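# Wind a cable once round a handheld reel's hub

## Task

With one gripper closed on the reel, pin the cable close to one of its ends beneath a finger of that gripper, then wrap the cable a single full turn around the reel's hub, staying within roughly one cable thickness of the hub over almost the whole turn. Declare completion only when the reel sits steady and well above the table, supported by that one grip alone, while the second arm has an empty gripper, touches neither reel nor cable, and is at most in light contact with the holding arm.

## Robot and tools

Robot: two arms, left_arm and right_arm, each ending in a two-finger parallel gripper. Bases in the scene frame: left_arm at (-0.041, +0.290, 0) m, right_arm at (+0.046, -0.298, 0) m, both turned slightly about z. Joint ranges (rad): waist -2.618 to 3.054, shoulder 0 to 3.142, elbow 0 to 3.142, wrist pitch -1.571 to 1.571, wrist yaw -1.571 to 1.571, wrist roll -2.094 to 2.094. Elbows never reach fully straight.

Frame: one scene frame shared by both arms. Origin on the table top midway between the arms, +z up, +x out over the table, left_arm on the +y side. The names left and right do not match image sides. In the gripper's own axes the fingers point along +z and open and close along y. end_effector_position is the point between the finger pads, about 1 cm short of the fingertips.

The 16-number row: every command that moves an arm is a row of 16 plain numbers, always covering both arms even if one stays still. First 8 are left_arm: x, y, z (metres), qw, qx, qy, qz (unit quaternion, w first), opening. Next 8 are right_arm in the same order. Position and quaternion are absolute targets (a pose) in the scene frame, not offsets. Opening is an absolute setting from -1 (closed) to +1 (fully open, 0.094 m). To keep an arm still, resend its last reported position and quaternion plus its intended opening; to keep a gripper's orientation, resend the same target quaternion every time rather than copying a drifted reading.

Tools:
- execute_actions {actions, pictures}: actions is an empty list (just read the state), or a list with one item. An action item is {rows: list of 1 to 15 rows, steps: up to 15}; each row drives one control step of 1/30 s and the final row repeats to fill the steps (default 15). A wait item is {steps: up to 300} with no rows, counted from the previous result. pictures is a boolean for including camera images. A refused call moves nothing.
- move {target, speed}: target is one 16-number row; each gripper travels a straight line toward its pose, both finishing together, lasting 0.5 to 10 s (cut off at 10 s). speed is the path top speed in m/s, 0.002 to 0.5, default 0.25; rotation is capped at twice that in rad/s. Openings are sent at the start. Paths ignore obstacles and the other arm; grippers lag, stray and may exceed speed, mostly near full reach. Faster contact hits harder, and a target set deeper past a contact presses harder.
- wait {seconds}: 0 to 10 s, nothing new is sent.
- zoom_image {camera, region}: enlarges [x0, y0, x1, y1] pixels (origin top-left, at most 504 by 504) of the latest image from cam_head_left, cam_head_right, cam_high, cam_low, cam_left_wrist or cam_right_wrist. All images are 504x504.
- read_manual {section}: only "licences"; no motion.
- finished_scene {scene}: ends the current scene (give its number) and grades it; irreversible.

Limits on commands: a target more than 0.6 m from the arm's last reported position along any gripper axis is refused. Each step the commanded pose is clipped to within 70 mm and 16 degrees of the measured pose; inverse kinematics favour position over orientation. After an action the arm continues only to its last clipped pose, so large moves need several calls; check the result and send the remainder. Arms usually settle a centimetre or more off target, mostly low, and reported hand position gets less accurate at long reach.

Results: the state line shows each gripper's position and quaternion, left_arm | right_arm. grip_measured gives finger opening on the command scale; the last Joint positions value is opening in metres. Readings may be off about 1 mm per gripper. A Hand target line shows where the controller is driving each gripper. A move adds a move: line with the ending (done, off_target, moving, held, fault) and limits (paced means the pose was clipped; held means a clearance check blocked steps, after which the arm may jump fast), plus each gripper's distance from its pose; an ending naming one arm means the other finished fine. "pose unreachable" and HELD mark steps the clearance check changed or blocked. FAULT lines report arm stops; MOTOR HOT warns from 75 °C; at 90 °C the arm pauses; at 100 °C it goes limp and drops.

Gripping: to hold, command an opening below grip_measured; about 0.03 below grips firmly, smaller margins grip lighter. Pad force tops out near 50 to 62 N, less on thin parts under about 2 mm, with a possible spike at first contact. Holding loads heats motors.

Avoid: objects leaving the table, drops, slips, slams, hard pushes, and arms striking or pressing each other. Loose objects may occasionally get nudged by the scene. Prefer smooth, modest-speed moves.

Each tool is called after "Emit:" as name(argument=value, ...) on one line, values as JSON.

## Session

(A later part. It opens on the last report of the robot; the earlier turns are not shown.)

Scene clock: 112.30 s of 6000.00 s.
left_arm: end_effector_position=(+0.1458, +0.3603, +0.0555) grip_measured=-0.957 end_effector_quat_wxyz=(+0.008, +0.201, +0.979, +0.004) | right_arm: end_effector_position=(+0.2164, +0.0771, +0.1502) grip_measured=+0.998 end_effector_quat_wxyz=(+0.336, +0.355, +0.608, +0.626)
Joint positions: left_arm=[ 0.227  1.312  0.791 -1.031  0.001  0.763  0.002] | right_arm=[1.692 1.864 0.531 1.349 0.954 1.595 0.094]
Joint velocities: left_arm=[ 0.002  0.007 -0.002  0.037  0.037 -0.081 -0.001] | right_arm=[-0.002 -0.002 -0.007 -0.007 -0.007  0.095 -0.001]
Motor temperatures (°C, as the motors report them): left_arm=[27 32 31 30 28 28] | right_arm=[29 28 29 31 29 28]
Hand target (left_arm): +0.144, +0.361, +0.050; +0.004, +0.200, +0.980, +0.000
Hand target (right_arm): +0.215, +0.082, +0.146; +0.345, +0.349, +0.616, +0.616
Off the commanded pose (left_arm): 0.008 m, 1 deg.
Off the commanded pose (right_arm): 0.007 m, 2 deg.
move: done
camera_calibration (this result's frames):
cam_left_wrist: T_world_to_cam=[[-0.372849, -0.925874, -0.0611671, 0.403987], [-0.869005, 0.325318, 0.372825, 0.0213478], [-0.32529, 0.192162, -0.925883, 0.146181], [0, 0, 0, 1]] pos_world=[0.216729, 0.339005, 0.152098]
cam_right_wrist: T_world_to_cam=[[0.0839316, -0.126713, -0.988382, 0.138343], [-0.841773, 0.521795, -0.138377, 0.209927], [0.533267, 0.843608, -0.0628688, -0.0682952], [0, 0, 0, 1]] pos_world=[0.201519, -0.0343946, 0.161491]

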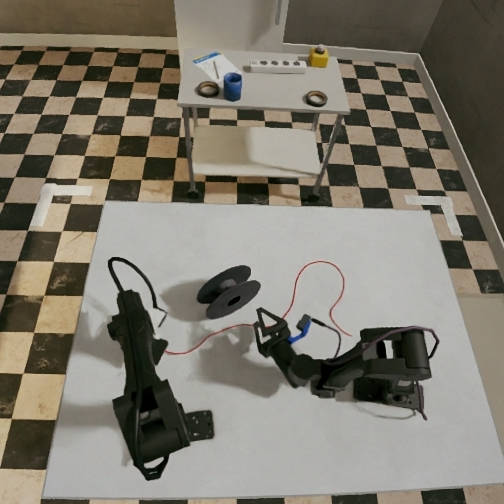

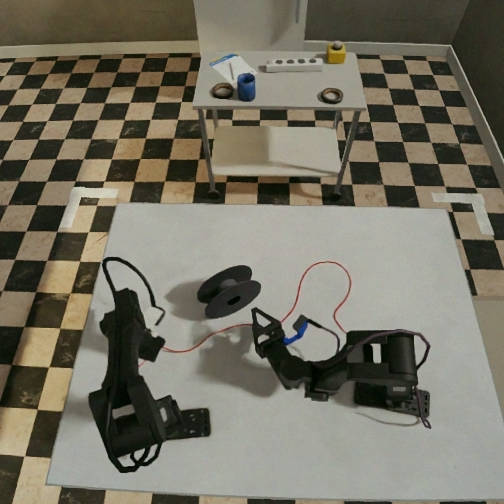

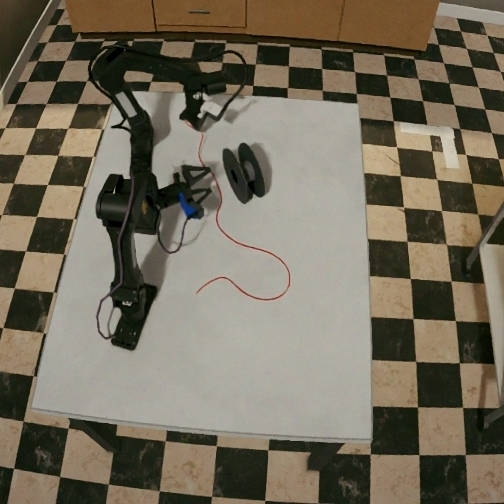

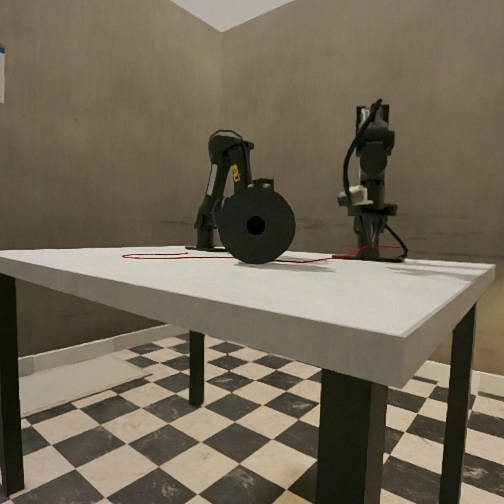

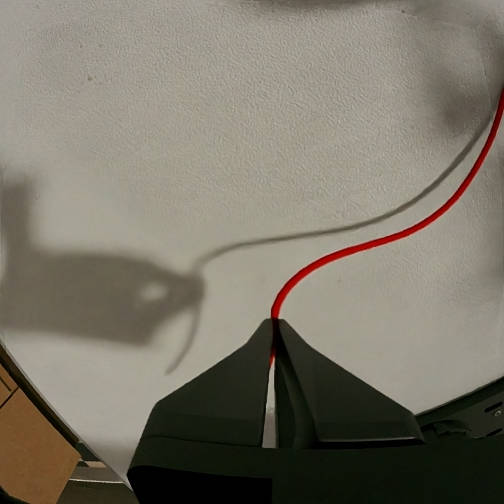

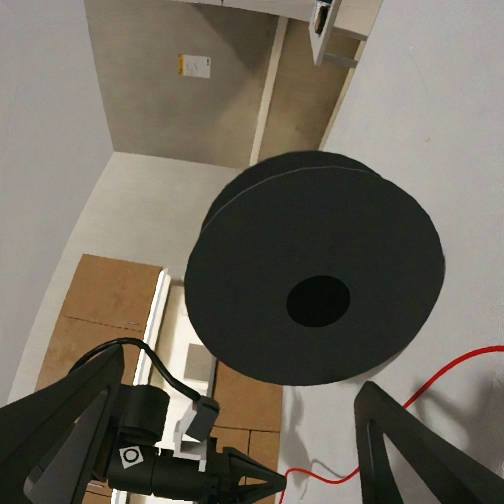

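Emit:
move(target=[0.14,0.36,0.05,0,0.2,0.98,0,-1,0.247,0.122,0.142,0.346,0.346,0.614,0.614,1], speed=0.08)

Scene clock: 119.20 s of 6000.00 s.
left_arm: end_effector_position=(+0.1461, +0.3604, +0.0555) grip_measured=-0.957 end_effector_quat_wxyz=(+0.009, +0.202, +0.979, +0.005) | right_arm: end_effector_position=(+0.2438, +0.1164, +0.1474) grip_measured=+0.998 end_effector_quat_wxyz=(+0.341, +0.355, +0.605, +0.626)
Joint positions: left_arm=[ 0.227  1.312  0.791 -1.029  0.001  0.763  0.002] | right_arm=[1.619 1.987 0.711 1.3   0.889 1.585 0.094]
Joint velocities: left_arm=[-0.007  0.007 -0.017 -0.022 -0.022  0.022  0.   ] | right_arm=[ 0.007  0.007 -0.007 -0.051 -0.037  0.081  0.   ]
Motor temperatures (°C, as the motors report them): left_arm=[27 31 30 30 28 28] | right_arm=[29 28 29 31 29 28]
Hand target (left_arm): +0.140, +0.360, +0.050; +0.000, +0.200, +0.980, +0.000
Hand target (right_arm): +0.247, +0.122, +0.143; +0.348, +0.346, +0.616, +0.617
Off the commanded pose (left_arm): 0.008 m, 1 deg.
Off the commanded pose (right_arm): 0.008 m, 2 deg.
move: done
camera_calibration (this result's frames):
cam_left_wrist: T_world_to_cam=[[-0.373467, -0.925555, -0.0622062, 0.404276], [-0.869287, 0.325777, 0.371765, 0.0215454], [-0.323824, 0.192917, -0.92624, 0.145811], [0, 0, 0, 1]] pos_world=[0.21693, 0.339031, 0.152195]
cam_right_wrist: T_world_to_cam=[[0.0902148, -0.128421, -0.987608, 0.136851], [-0.836234, 0.528813, -0.14515, 0.210931], [0.540901, 0.838966, -0.0596831, -0.118034], [0, 0, 0, 1]] pos_world=[0.227886, 0.00505765, 0.158727]

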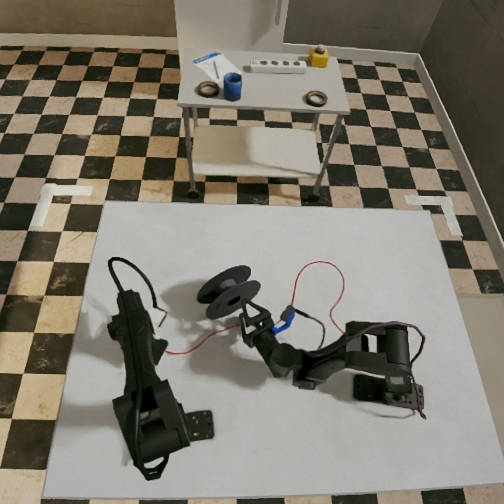

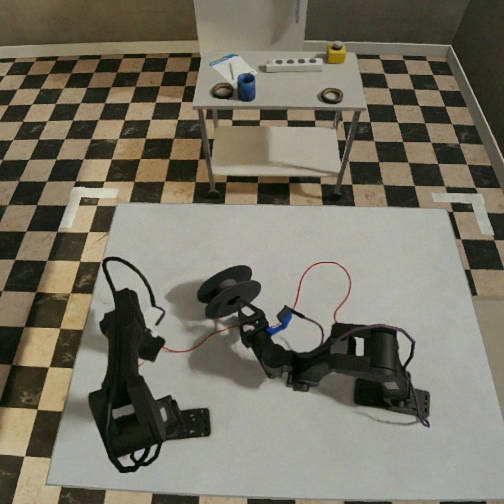

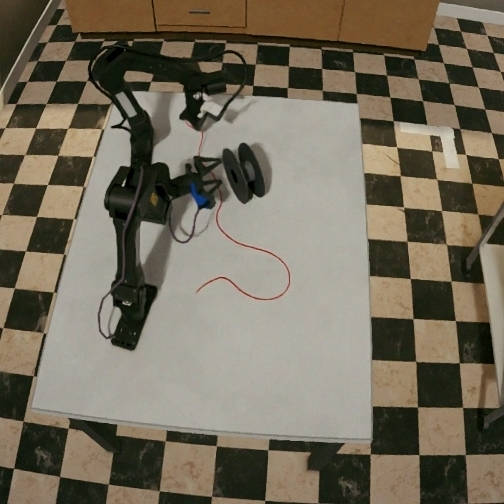

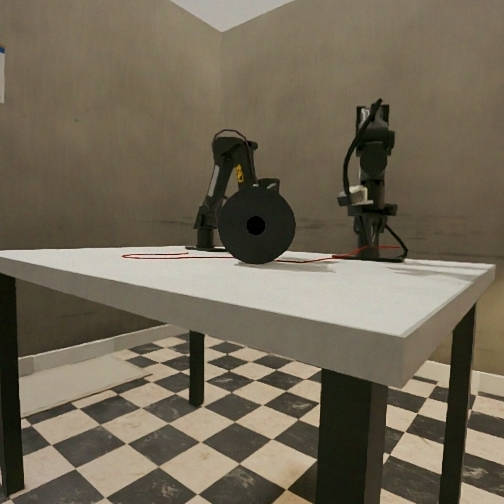

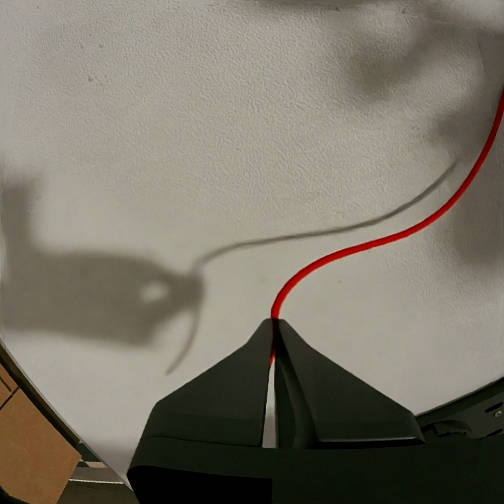

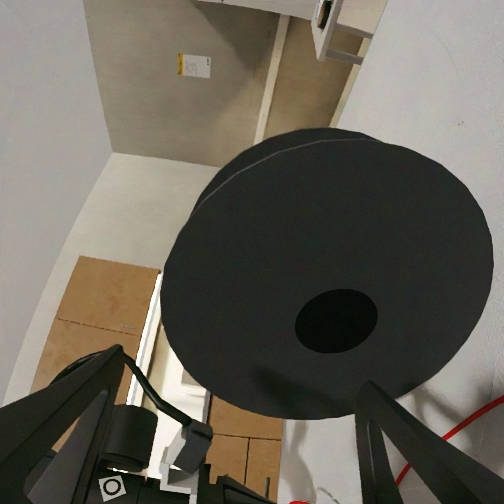

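Emit:
move(target=[0.14,0.36,0.05,0,0.2,0.98,0,-1,0.268,0.132,0.152,0.346,0.346,0.614,0.614,1], speed=0.04)

Scene clock: 125.20 s of 6000.00 s.
left_arm: end_effector_position=(+0.1461, +0.3604, +0.0555) grip_measured=-0.957 end_effector_quat_wxyz=(+0.009, +0.202, +0.979, +0.005) | right_arm: end_effector_position=(+0.2647, +0.1266, +0.1558) grip_measured=+0.998 end_effector_quat_wxyz=(+0.342, +0.355, +0.606, +0.625)
Joint positions: left_arm=[ 0.227  1.312  0.791 -1.029  0.001  0.763  0.002] | right_arm=[1.563 1.987 0.775 1.234 0.834 1.585 0.094]
Joint velocities: left_arm=[ 0.007 -0.002 -0.012  0.007  0.007  0.007 -0.001] | right_arm=[ 0.007  0.002  0.002 -0.022 -0.066 -0.066  0.   ]
Motor temperatures (°C, as the motors report them): left_arm=[27 31 30 30 28 28] | right_arm=[29 29 29 31 29 28]
Hand target (left_arm): +0.140, +0.360, +0.050; +0.000, +0.200, +0.980, -0.000
Hand target (right_arm): +0.268, +0.132, +0.153; +0.348, +0.346, +0.616, +0.617
Off the commanded pose (left_arm): 0.008 m, 1 deg.
Off the commanded pose (right_arm): 0.007 m, 2 deg.
move: done
camera_calibration (this result's frames):
cam_left_wrist: T_world_to_cam=[[-0.373467, -0.925555, -0.0622062, 0.404276], [-0.869287, 0.325777, 0.371765, 0.0215454], [-0.323824, 0.192917, -0.92624, 0.145811], [0, 0, 0, 1]] pos_world=[0.21693, 0.339031, 0.152195]
cam_right_wrist: T_world_to_cam=[[0.0909154, -0.130962, -0.98721, 0.144666], [-0.835495, 0.529421, -0.147176, 0.224304], [0.541925, 0.83819, -0.0612859, -0.137296], [0, 0, 0, 1]] pos_world=[0.248657, 0.0152747, 0.167414]

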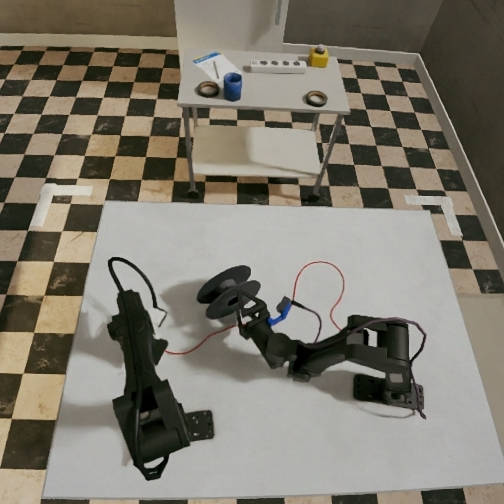

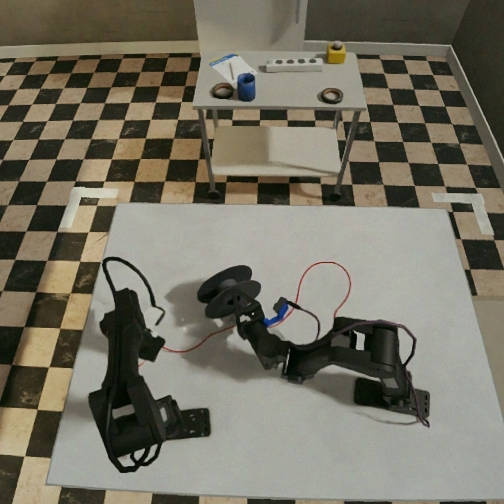

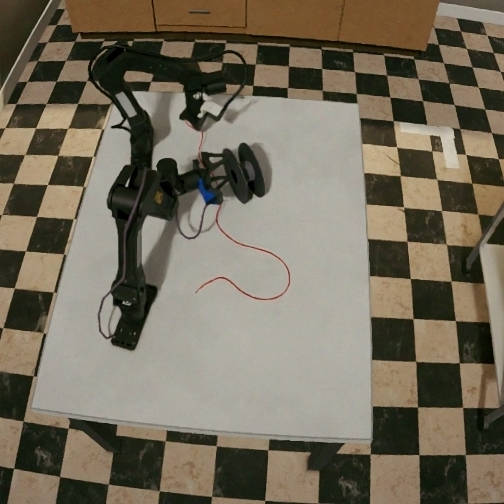

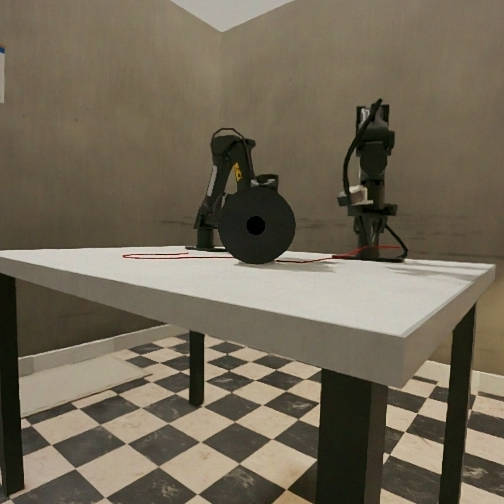

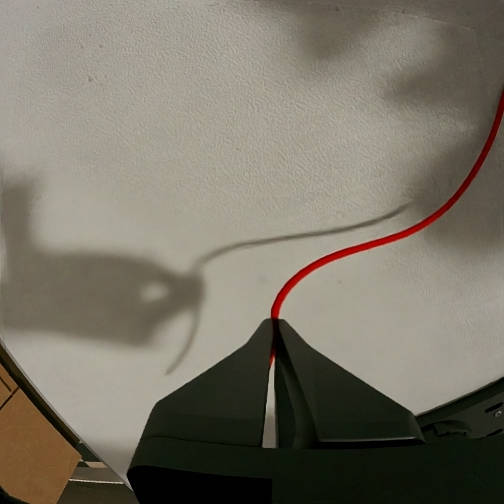

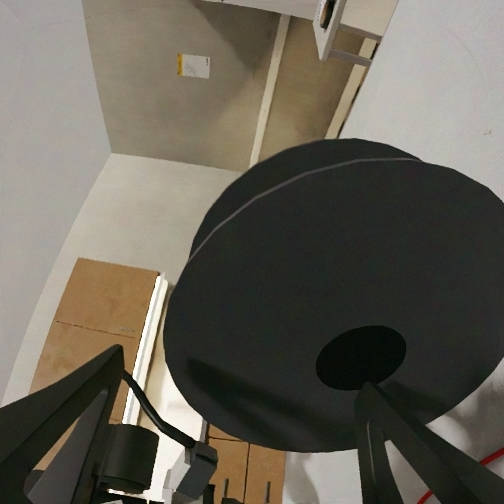

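Emit:
move(target=[0.14,0.36,0.05,0,0.2,0.98,0,-1,0.283,0.144,0.148,0.346,0.346,0.614,0.614,1], speed=0.03)

Emit:
zoom_image(camera="cam_high", region=[180, 120, 290, 230])

Scene clock: 130.03 s of 6000.00 s.
left_arm: end_effector_position=(+0.1461, +0.3604, +0.0555) grip_measured=-0.957 end_effector_quat_wxyz=(+0.009, +0.202, +0.979, +0.005) | right_arm: end_effector_position=(+0.2782, +0.1390, +0.1526) grip_measured=+0.998 end_effector_quat_wxyz=(+0.341, +0.354, +0.606, +0.625)
Joint positions: left_arm=[ 0.227  1.312  0.791 -1.029  0.001  0.763  0.002] | right_arm=[1.531 2.035 0.839 1.216 0.799 1.585 0.094]
Joint velocities: left_arm=[-0.012 -0.002 -0.012 -0.022  0.007 -0.066  0.   ] | right_arm=[-0.017  0.017  0.007 -0.037 -0.095  0.007 -0.001]
Motor temperatures (°C, as the motors report them): left_arm=[27 30 30 30 28 28] | right_arm=[29 29 29 31 29 28]
Hand target (left_arm): +0.140, +0.360, +0.050; +0.000, +0.200, +0.980, -0.000
Hand target (right_arm): +0.283, +0.144, +0.148; +0.347, +0.347, +0.616, +0.616
Off the commanded pose (left_arm): 0.008 m, 1 deg.
Off the commanded pose (right_arm): 0.008 m, 2 deg.
move: done
camera_calibration (this result's frames):
cam_left_wrist: T_world_to_cam=[[-0.373467, -0.925555, -0.0622062, 0.404276], [-0.869287, 0.325777, 0.371765, 0.0215454], [-0.323824, 0.192917, -0.92624, 0.145811], [0, 0, 0, 1]] pos_world=[0.21693, 0.339031, 0.152195]
cam_right_wrist: T_world_to_cam=[[0.0913119, -0.131662, -0.98708, 0.141863], [-0.837109, 0.52672, -0.147695, 0.229448], [0.539361, 0.83978, -0.0621199, -0.154664], [0, 0, 0, 1]] pos_world=[0.262539, 0.0277065, 0.164311]

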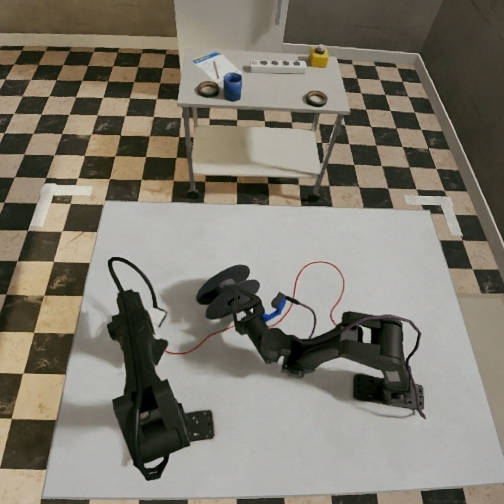

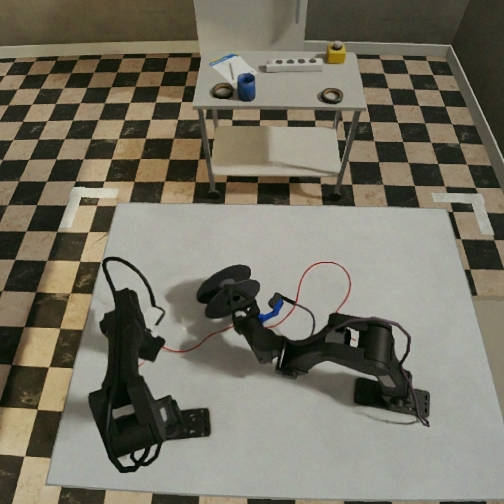

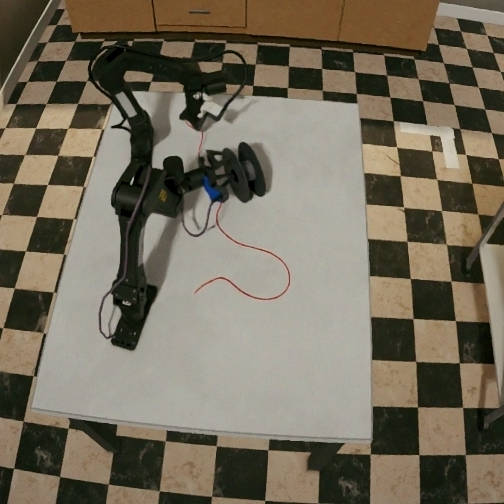

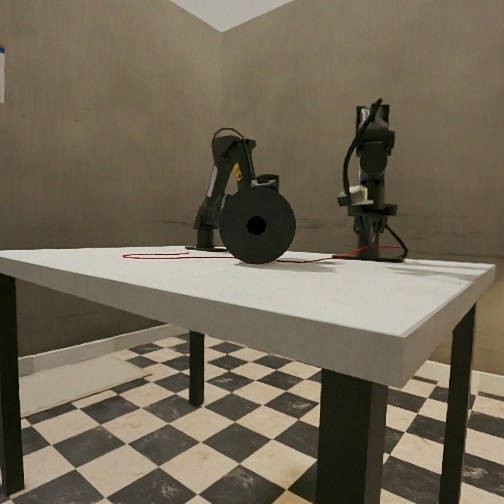

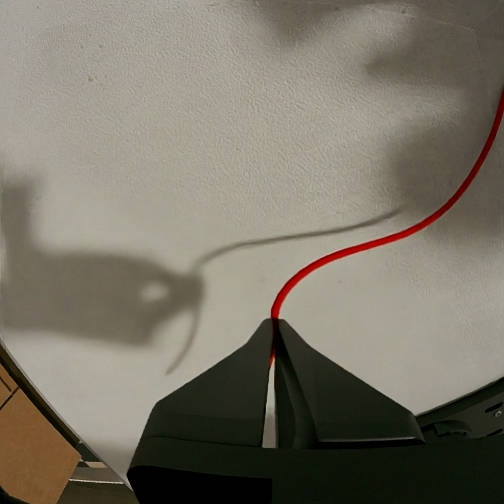

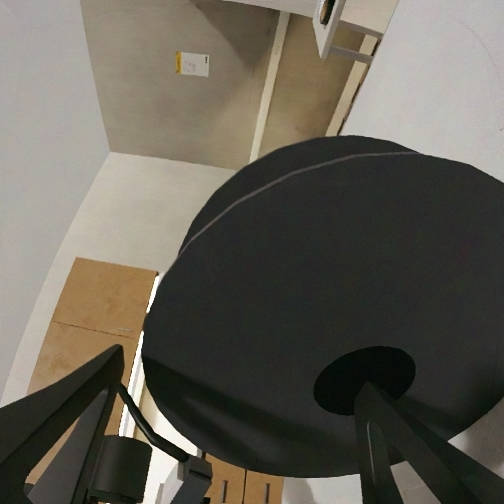

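Region (180, 120, 290, 230) of cam_high's 504x504 image, scaled by 4.582, with more detail than that image has.

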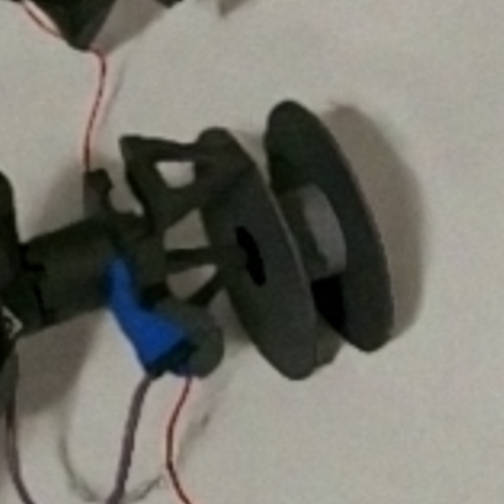

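At the mouth. Advance 2 cm.

Emit:
move(target=[0.14,0.36,0.05,0,0.2,0.98,0,-1,0.302,0.155,0.148,0.346,0.346,0.614,0.614,1], speed=0.03)

Emit:
zoom_image(camera="cam_high", region=[180, 120, 290, 230])

Scene clock: 135.97 s of 6000.00 s.
left_arm: end_effector_position=(+0.1461, +0.3604, +0.0555) grip_measured=-0.957 end_effector_quat_wxyz=(+0.009, +0.202, +0.979, +0.005) | right_arm: end_effector_position=(+0.2978, +0.1500, +0.1527) grip_measured=+0.998 end_effector_quat_wxyz=(+0.342, +0.354, +0.606, +0.625)
Joint positions: left_arm=[ 0.227  1.312  0.791 -1.029  0.001  0.763  0.002] | right_arm=[1.487 2.073 0.91  1.183 0.757 1.586 0.094]
Joint velocities: left_arm=[-0.007 -0.007  0.017 -0.022  0.022  0.022  0.   ] | right_arm=[-0.002  0.007  0.002 -0.066  0.066  0.081  0.   ]
Motor temperatures (°C, as the motors report them): left_arm=[27 30 30 30 28 28] | right_arm=[29 29 29 31 29 28]
Hand target (left_arm): +0.140, +0.360, +0.050; +0.000, +0.200, +0.980, -0.000
Hand target (right_arm): +0.302, +0.155, +0.148; +0.348, +0.346, +0.616, +0.616
Off the commanded pose (left_arm): 0.008 m, 1 deg.
Off the commanded pose (right_arm): 0.008 m, 2 deg.
move: done
camera_calibration (this result's frames):
cam_left_wrist: T_world_to_cam=[[-0.373467, -0.925555, -0.0622062, 0.404276], [-0.869287, 0.325777, 0.371765, 0.0215454], [-0.323824, 0.192917, -0.92624, 0.145811], [0, 0, 0, 1]] pos_world=[0.21693, 0.339031, 0.152195]
cam_right_wrist: T_world_to_cam=[[0.0915817, -0.132086, -0.986998, 0.141575], [-0.836023, 0.528281, -0.148271, 0.239605], [0.540997, 0.838733, -0.0620465, -0.174789], [0, 0, 0, 1]] pos_world=[0.28191, 0.0387228, 0.164416]

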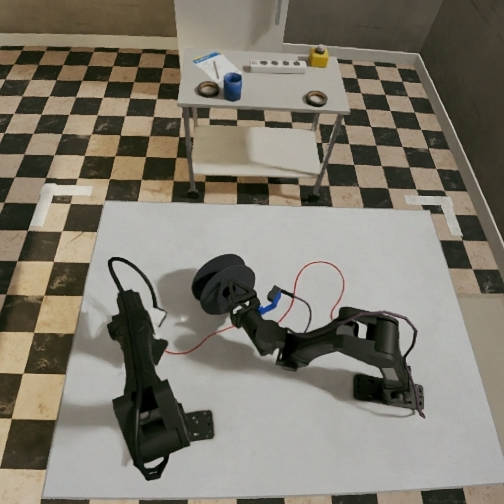

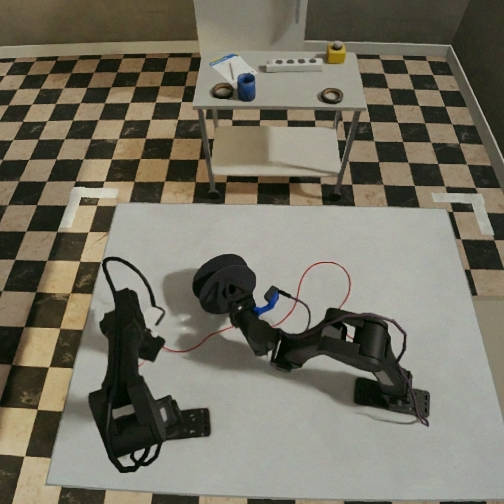

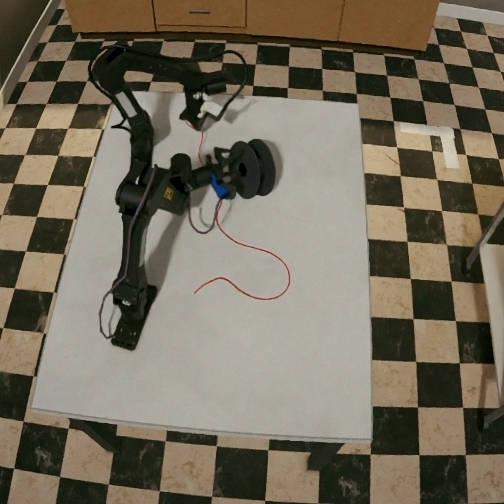

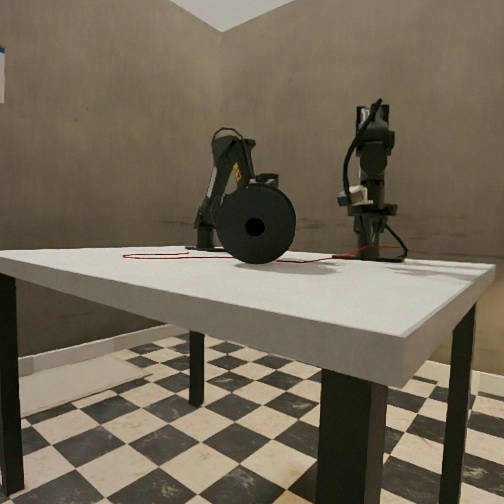

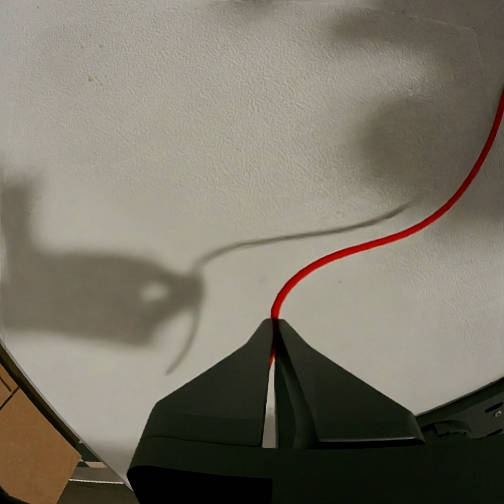

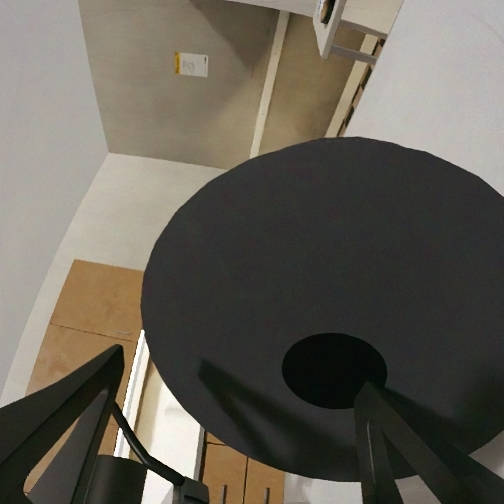

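Region (180, 120, 290, 230) of cam_high's 504x504 image, scaled by 4.582, with more detail than that image has.

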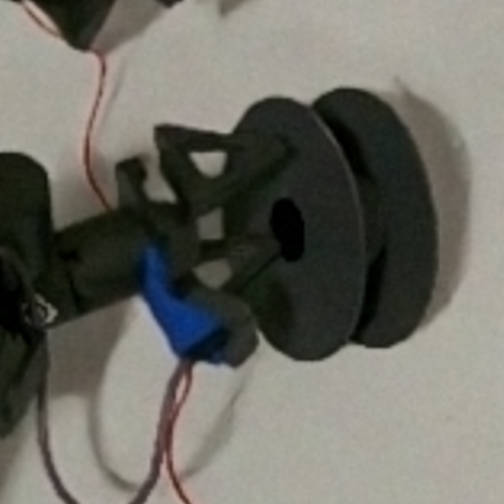

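Emit:
move(target=[0.14,0.36,0.05,0,0.2,0.98,0,-1,0.23,0.09,0.15,0.346,0.346,0.614,0.614,1], speed=0.04)

Emit:
move(target=[0.25,0.36,0.17,0,-0.6,0.8,0,-1,0.25,0.02,0.25,0,0.46,0.888,0,0.3], speed=0.2)

Scene clock: 160.47 s of 6000.00 s.
left_arm: end_effector_position=(+0.1461, +0.3604, +0.0555) grip_measured=-0.957 end_effector_quat_wxyz=(+0.009, +0.202, +0.979, +0.005) | right_arm: end_effector_position=(+0.2327, +0.0955, +0.1485) grip_measured=+0.998 end_effector_quat_wxyz=(+0.340, +0.351, +0.613, +0.621)
Joint positions: left_arm=[ 0.227  1.312  0.791 -1.029  0.001  0.763  0.002] | right_arm=[1.642 1.91  0.614 1.299 0.903 1.587 0.094]
Joint velocities: left_arm=[-0.007  0.012  0.002  0.007 -0.007 -0.037 -0.   ] | right_arm=[ 0.002  0.012  0.002 -0.081  0.007 -0.007  0.001]
Motor temperatures (°C, as the motors report them): left_arm=[27 30 30 30 28 28] | right_arm=[29 30 29 32 29 28]
Hand target (left_arm): +0.140, +0.360, +0.050; +0.000, +0.200, +0.980, -0.000
Hand target (right_arm): +0.230, +0.090, +0.148; +0.345, +0.348, +0.616, +0.616
Off the commanded pose (left_arm): 0.008 m, 1 deg.
Off the commanded pose (right_arm): 0.006 m, 1 deg.
After step 180, 15.93 s passed at rest.
move: done
camera_calibration (this result's frames):
cam_left_wrist: T_world_to_cam=[[-0.373467, -0.925555, -0.0622062, 0.404276], [-0.869287, 0.325777, 0.371765, 0.0215454], [-0.323824, 0.192917, -0.92624, 0.145811], [0, 0, 0, 1]] pos_world=[0.21693, 0.339031, 0.152195]
cam_right_wrist: T_world_to_cam=[[0.087216, -0.146231, -0.985398, 0.138306], [-0.84168, 0.518314, -0.151412, 0.216036], [0.532887, 0.842596, -0.0778744, -0.0902476], [0, 0, 0, 1]] pos_world=[0.217862, -0.0157073, 0.161969]

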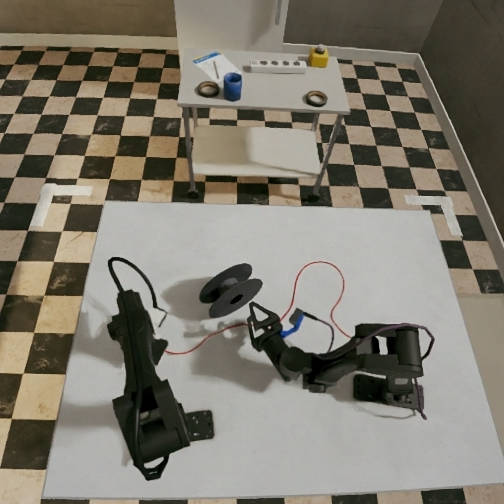

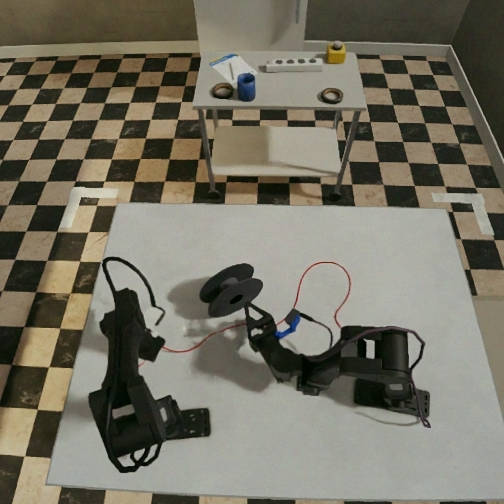

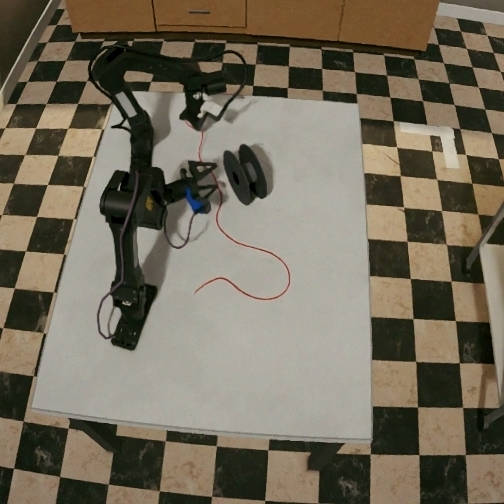

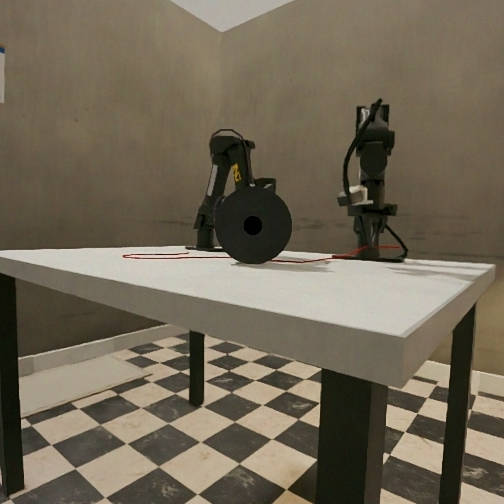

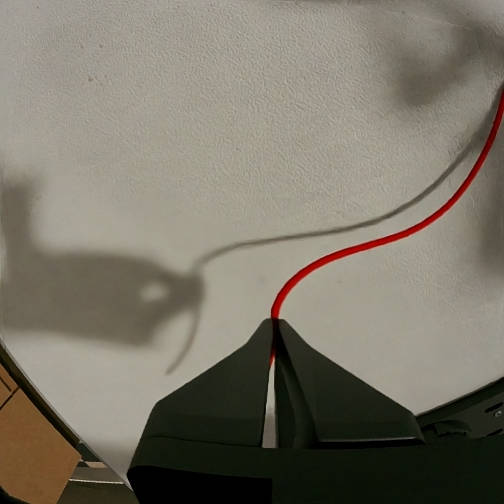

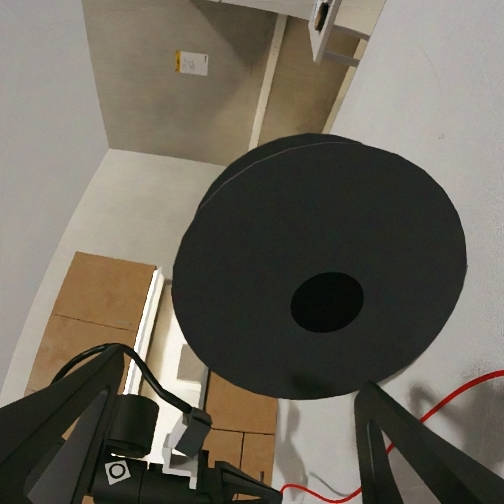

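Scene clock: 165.23 s of 6000.00 s.
left_arm: end_effector_position=(+0.2454, +0.3596, +0.1638) grip_measured=-0.957 end_effector_quat_wxyz=(-0.003, -0.601, +0.800, +0.001) | right_arm: end_effector_position=(+0.2515, +0.0265, +0.2393) grip_measured=+0.303 end_effector_quat_wxyz=(+0.014, +0.450, +0.885, +0.119)
Joint positions: left_arm=[ 0.106  1.669  1.552 -1.46   0.001 -1.052  0.002] | right_arm=[ 1.197  1.869  2.079 -1.539  0.006  1.947  0.061]
Joint velocities: left_arm=[ 0.007 -0.022  0.002  0.022 -0.037  0.051 -0.   ] | right_arm=[-0.017  0.017 -0.007  0.051 -0.022 -0.095  0.001]
Motor temperatures (°C, as the motors report them): left_arm=[27 30 31 30 28 28] | right_arm=[29 30 29 31 29 28]
Hand target (left_arm): +0.250, +0.358, +0.169; -0.000, -0.600, +0.800, +0.000
Hand target (right_arm): +0.251, +0.021, +0.247; +0.014, +0.449, +0.885, +0.123
Off the commanded pose (left_arm): 0.008 m, 0 deg.
Off the commanded pose (right_arm): 0.013 m, 14 deg.
joint sent to its limit (right arm) — the command would take joint 4 (wrist pitch) past its lower limit, so that joint was sent only as far as its limit.
move: off_target (right_arm)
camera_calibration (this result's frames):
cam_left_wrist: T_world_to_cam=[[0.964699, -0.257569, -0.0549057, -0.12247], [-0.21664, -0.894679, 0.390661, 0.343409], [-0.149745, -0.364975, -0.918896, 0.435156], [0, 0, 0, 1]] pos_world=[0.257705, 0.434518, 0.258982]
cam_right_wrist: T_world_to_cam=[[-0.666915, -0.708104, -0.231978, 0.240299], [-0.714617, 0.519632, 0.4683, 0.101119], [-0.211063, 0.478091, -0.852573, 0.347081], [0, 0, 0, 1]] pos_world=[0.305776, -0.0483244, 0.304302]

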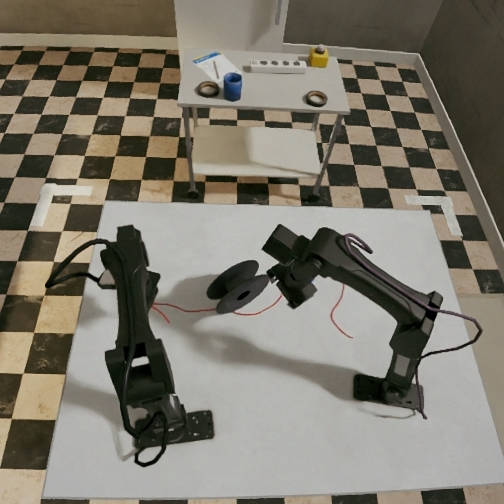

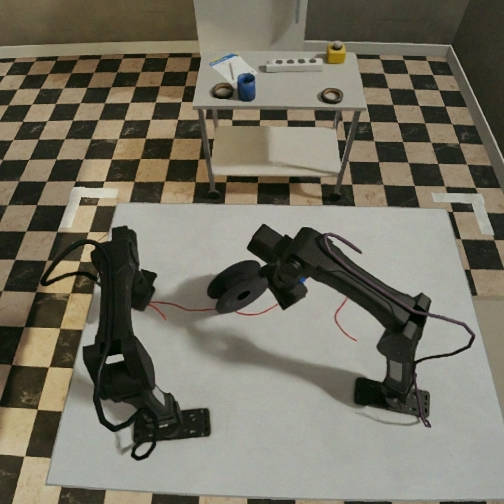

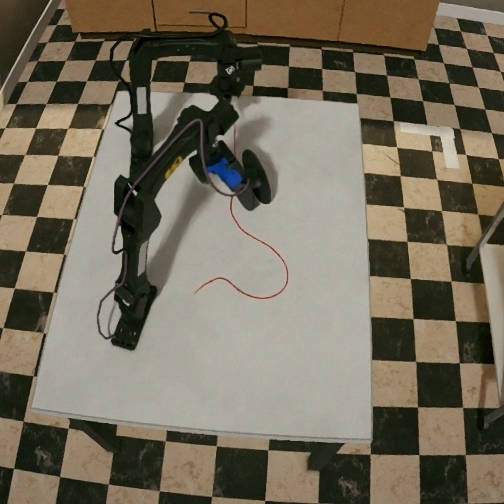

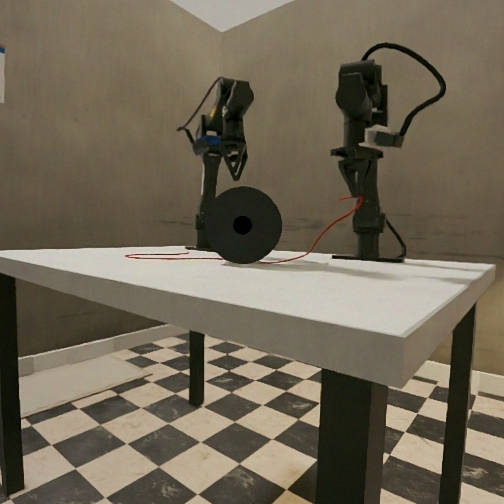

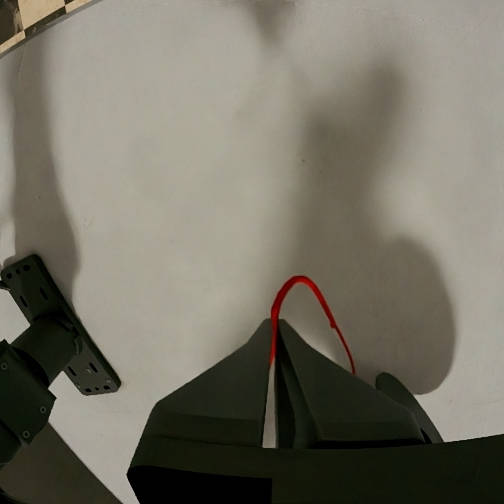

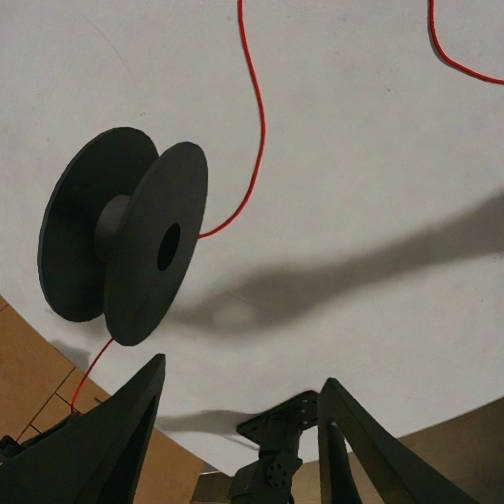

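Emit:
move(target=[0.23,0.33,0.15,0,-0.6,0.8,0,-1,0.308,0.112,0.225,0,0.47,0.883,0,0.3], speed=0.1)

Scene clock: 169.80 s of 6000.00 s.
left_arm: end_effector_position=(+0.2302, +0.3327, +0.1472) grip_measured=-0.957 end_effector_quat_wxyz=(-0.012, -0.601, +0.799, +0.005) | right_arm: end_effector_position=(+0.3048, +0.1129, +0.2242) grip_measured=+0.303 end_effector_quat_wxyz=(+0.014, +0.456, +0.873, +0.173)
Joint positions: left_arm=[ 0.024  1.605  1.417 -1.409  0.001 -1.135  0.002] | right_arm=[ 1.197  2.259  2.584 -1.547  0.     1.97   0.061]
Joint velocities: left_arm=[-0.007  0.007  0.012 -0.022  0.022 -0.022  0.001] | right_arm=[-0.012 -0.002  0.032  0.037 -0.007 -0.037 -0.   ]
Motor temperatures (°C, as the motors report them): left_arm=[27 30 31 30 28 28] | right_arm=[29 31 29 31 29 28]
Hand target (left_arm): +0.229, +0.330, +0.150; -0.001, -0.600, +0.800, +0.000
Hand target (right_arm): +0.308, +0.112, +0.226; +0.013, +0.461, +0.870, +0.175
Off the commanded pose (left_arm): 0.004 m, 2 deg.
Off the commanded pose (right_arm): 0.003 m, 20 deg; orientation clipped at the last step of the last action.
joint sent to its limit (right arm) — the command would take joint 4 (wrist pitch) past its lower limit, so that joint was sent only as far as its limit.
move: off_target (right_arm); limits=paced
camera_calibration (this result's frames):
cam_left_wrist: T_world_to_cam=[[0.963649, -0.256997, -0.0730313, -0.112965], [-0.208302, -0.893872, 0.396993, 0.319462], [-0.167307, -0.367349, -0.914911, 0.412052], [0, 0, 0, 1]] pos_world=[0.244343, 0.407894, 0.241916]
cam_right_wrist: T_world_to_cam=[[-0.66716, -0.667196, -0.33128, 0.35129], [-0.727239, 0.487071, 0.483616, 0.105411], [-0.16131, 0.563569, -0.810166, 0.269859], [0, 0, 0, 1]] pos_world=[0.354556, 0.0309529, 0.284027]

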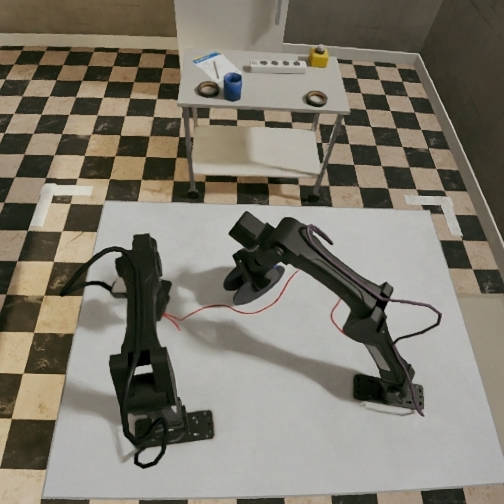

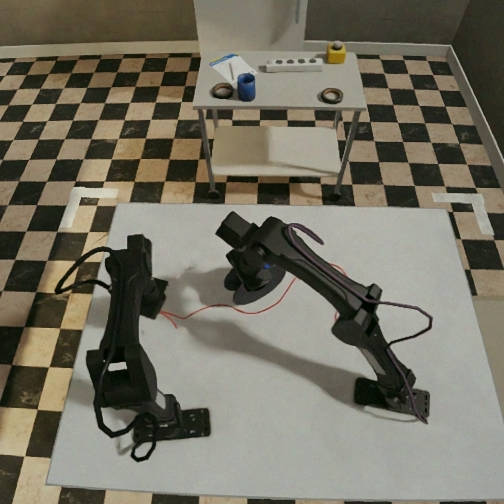

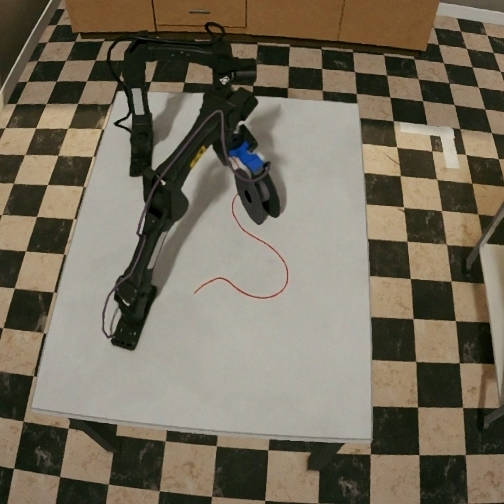

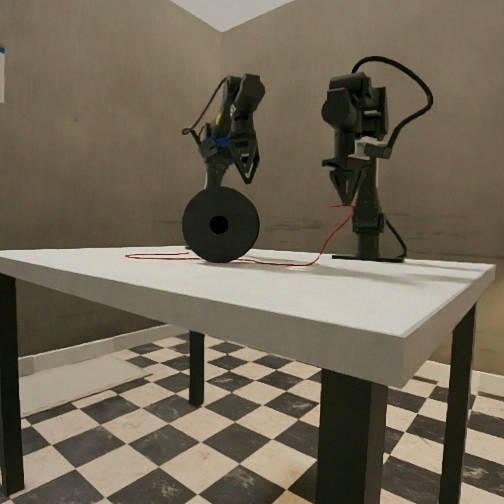

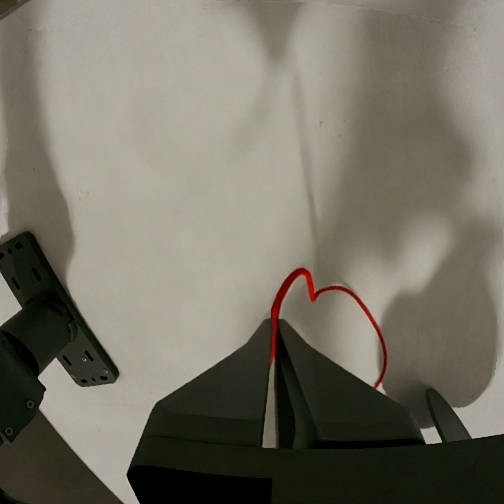

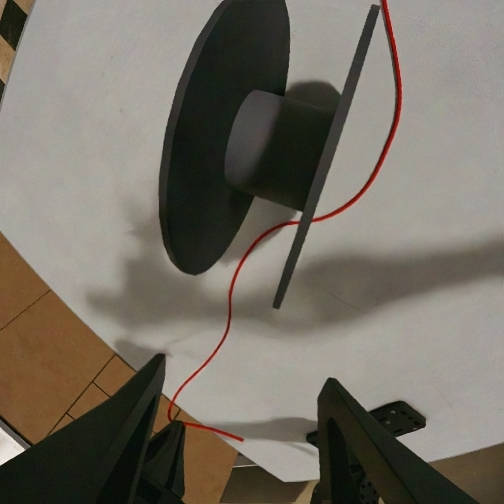

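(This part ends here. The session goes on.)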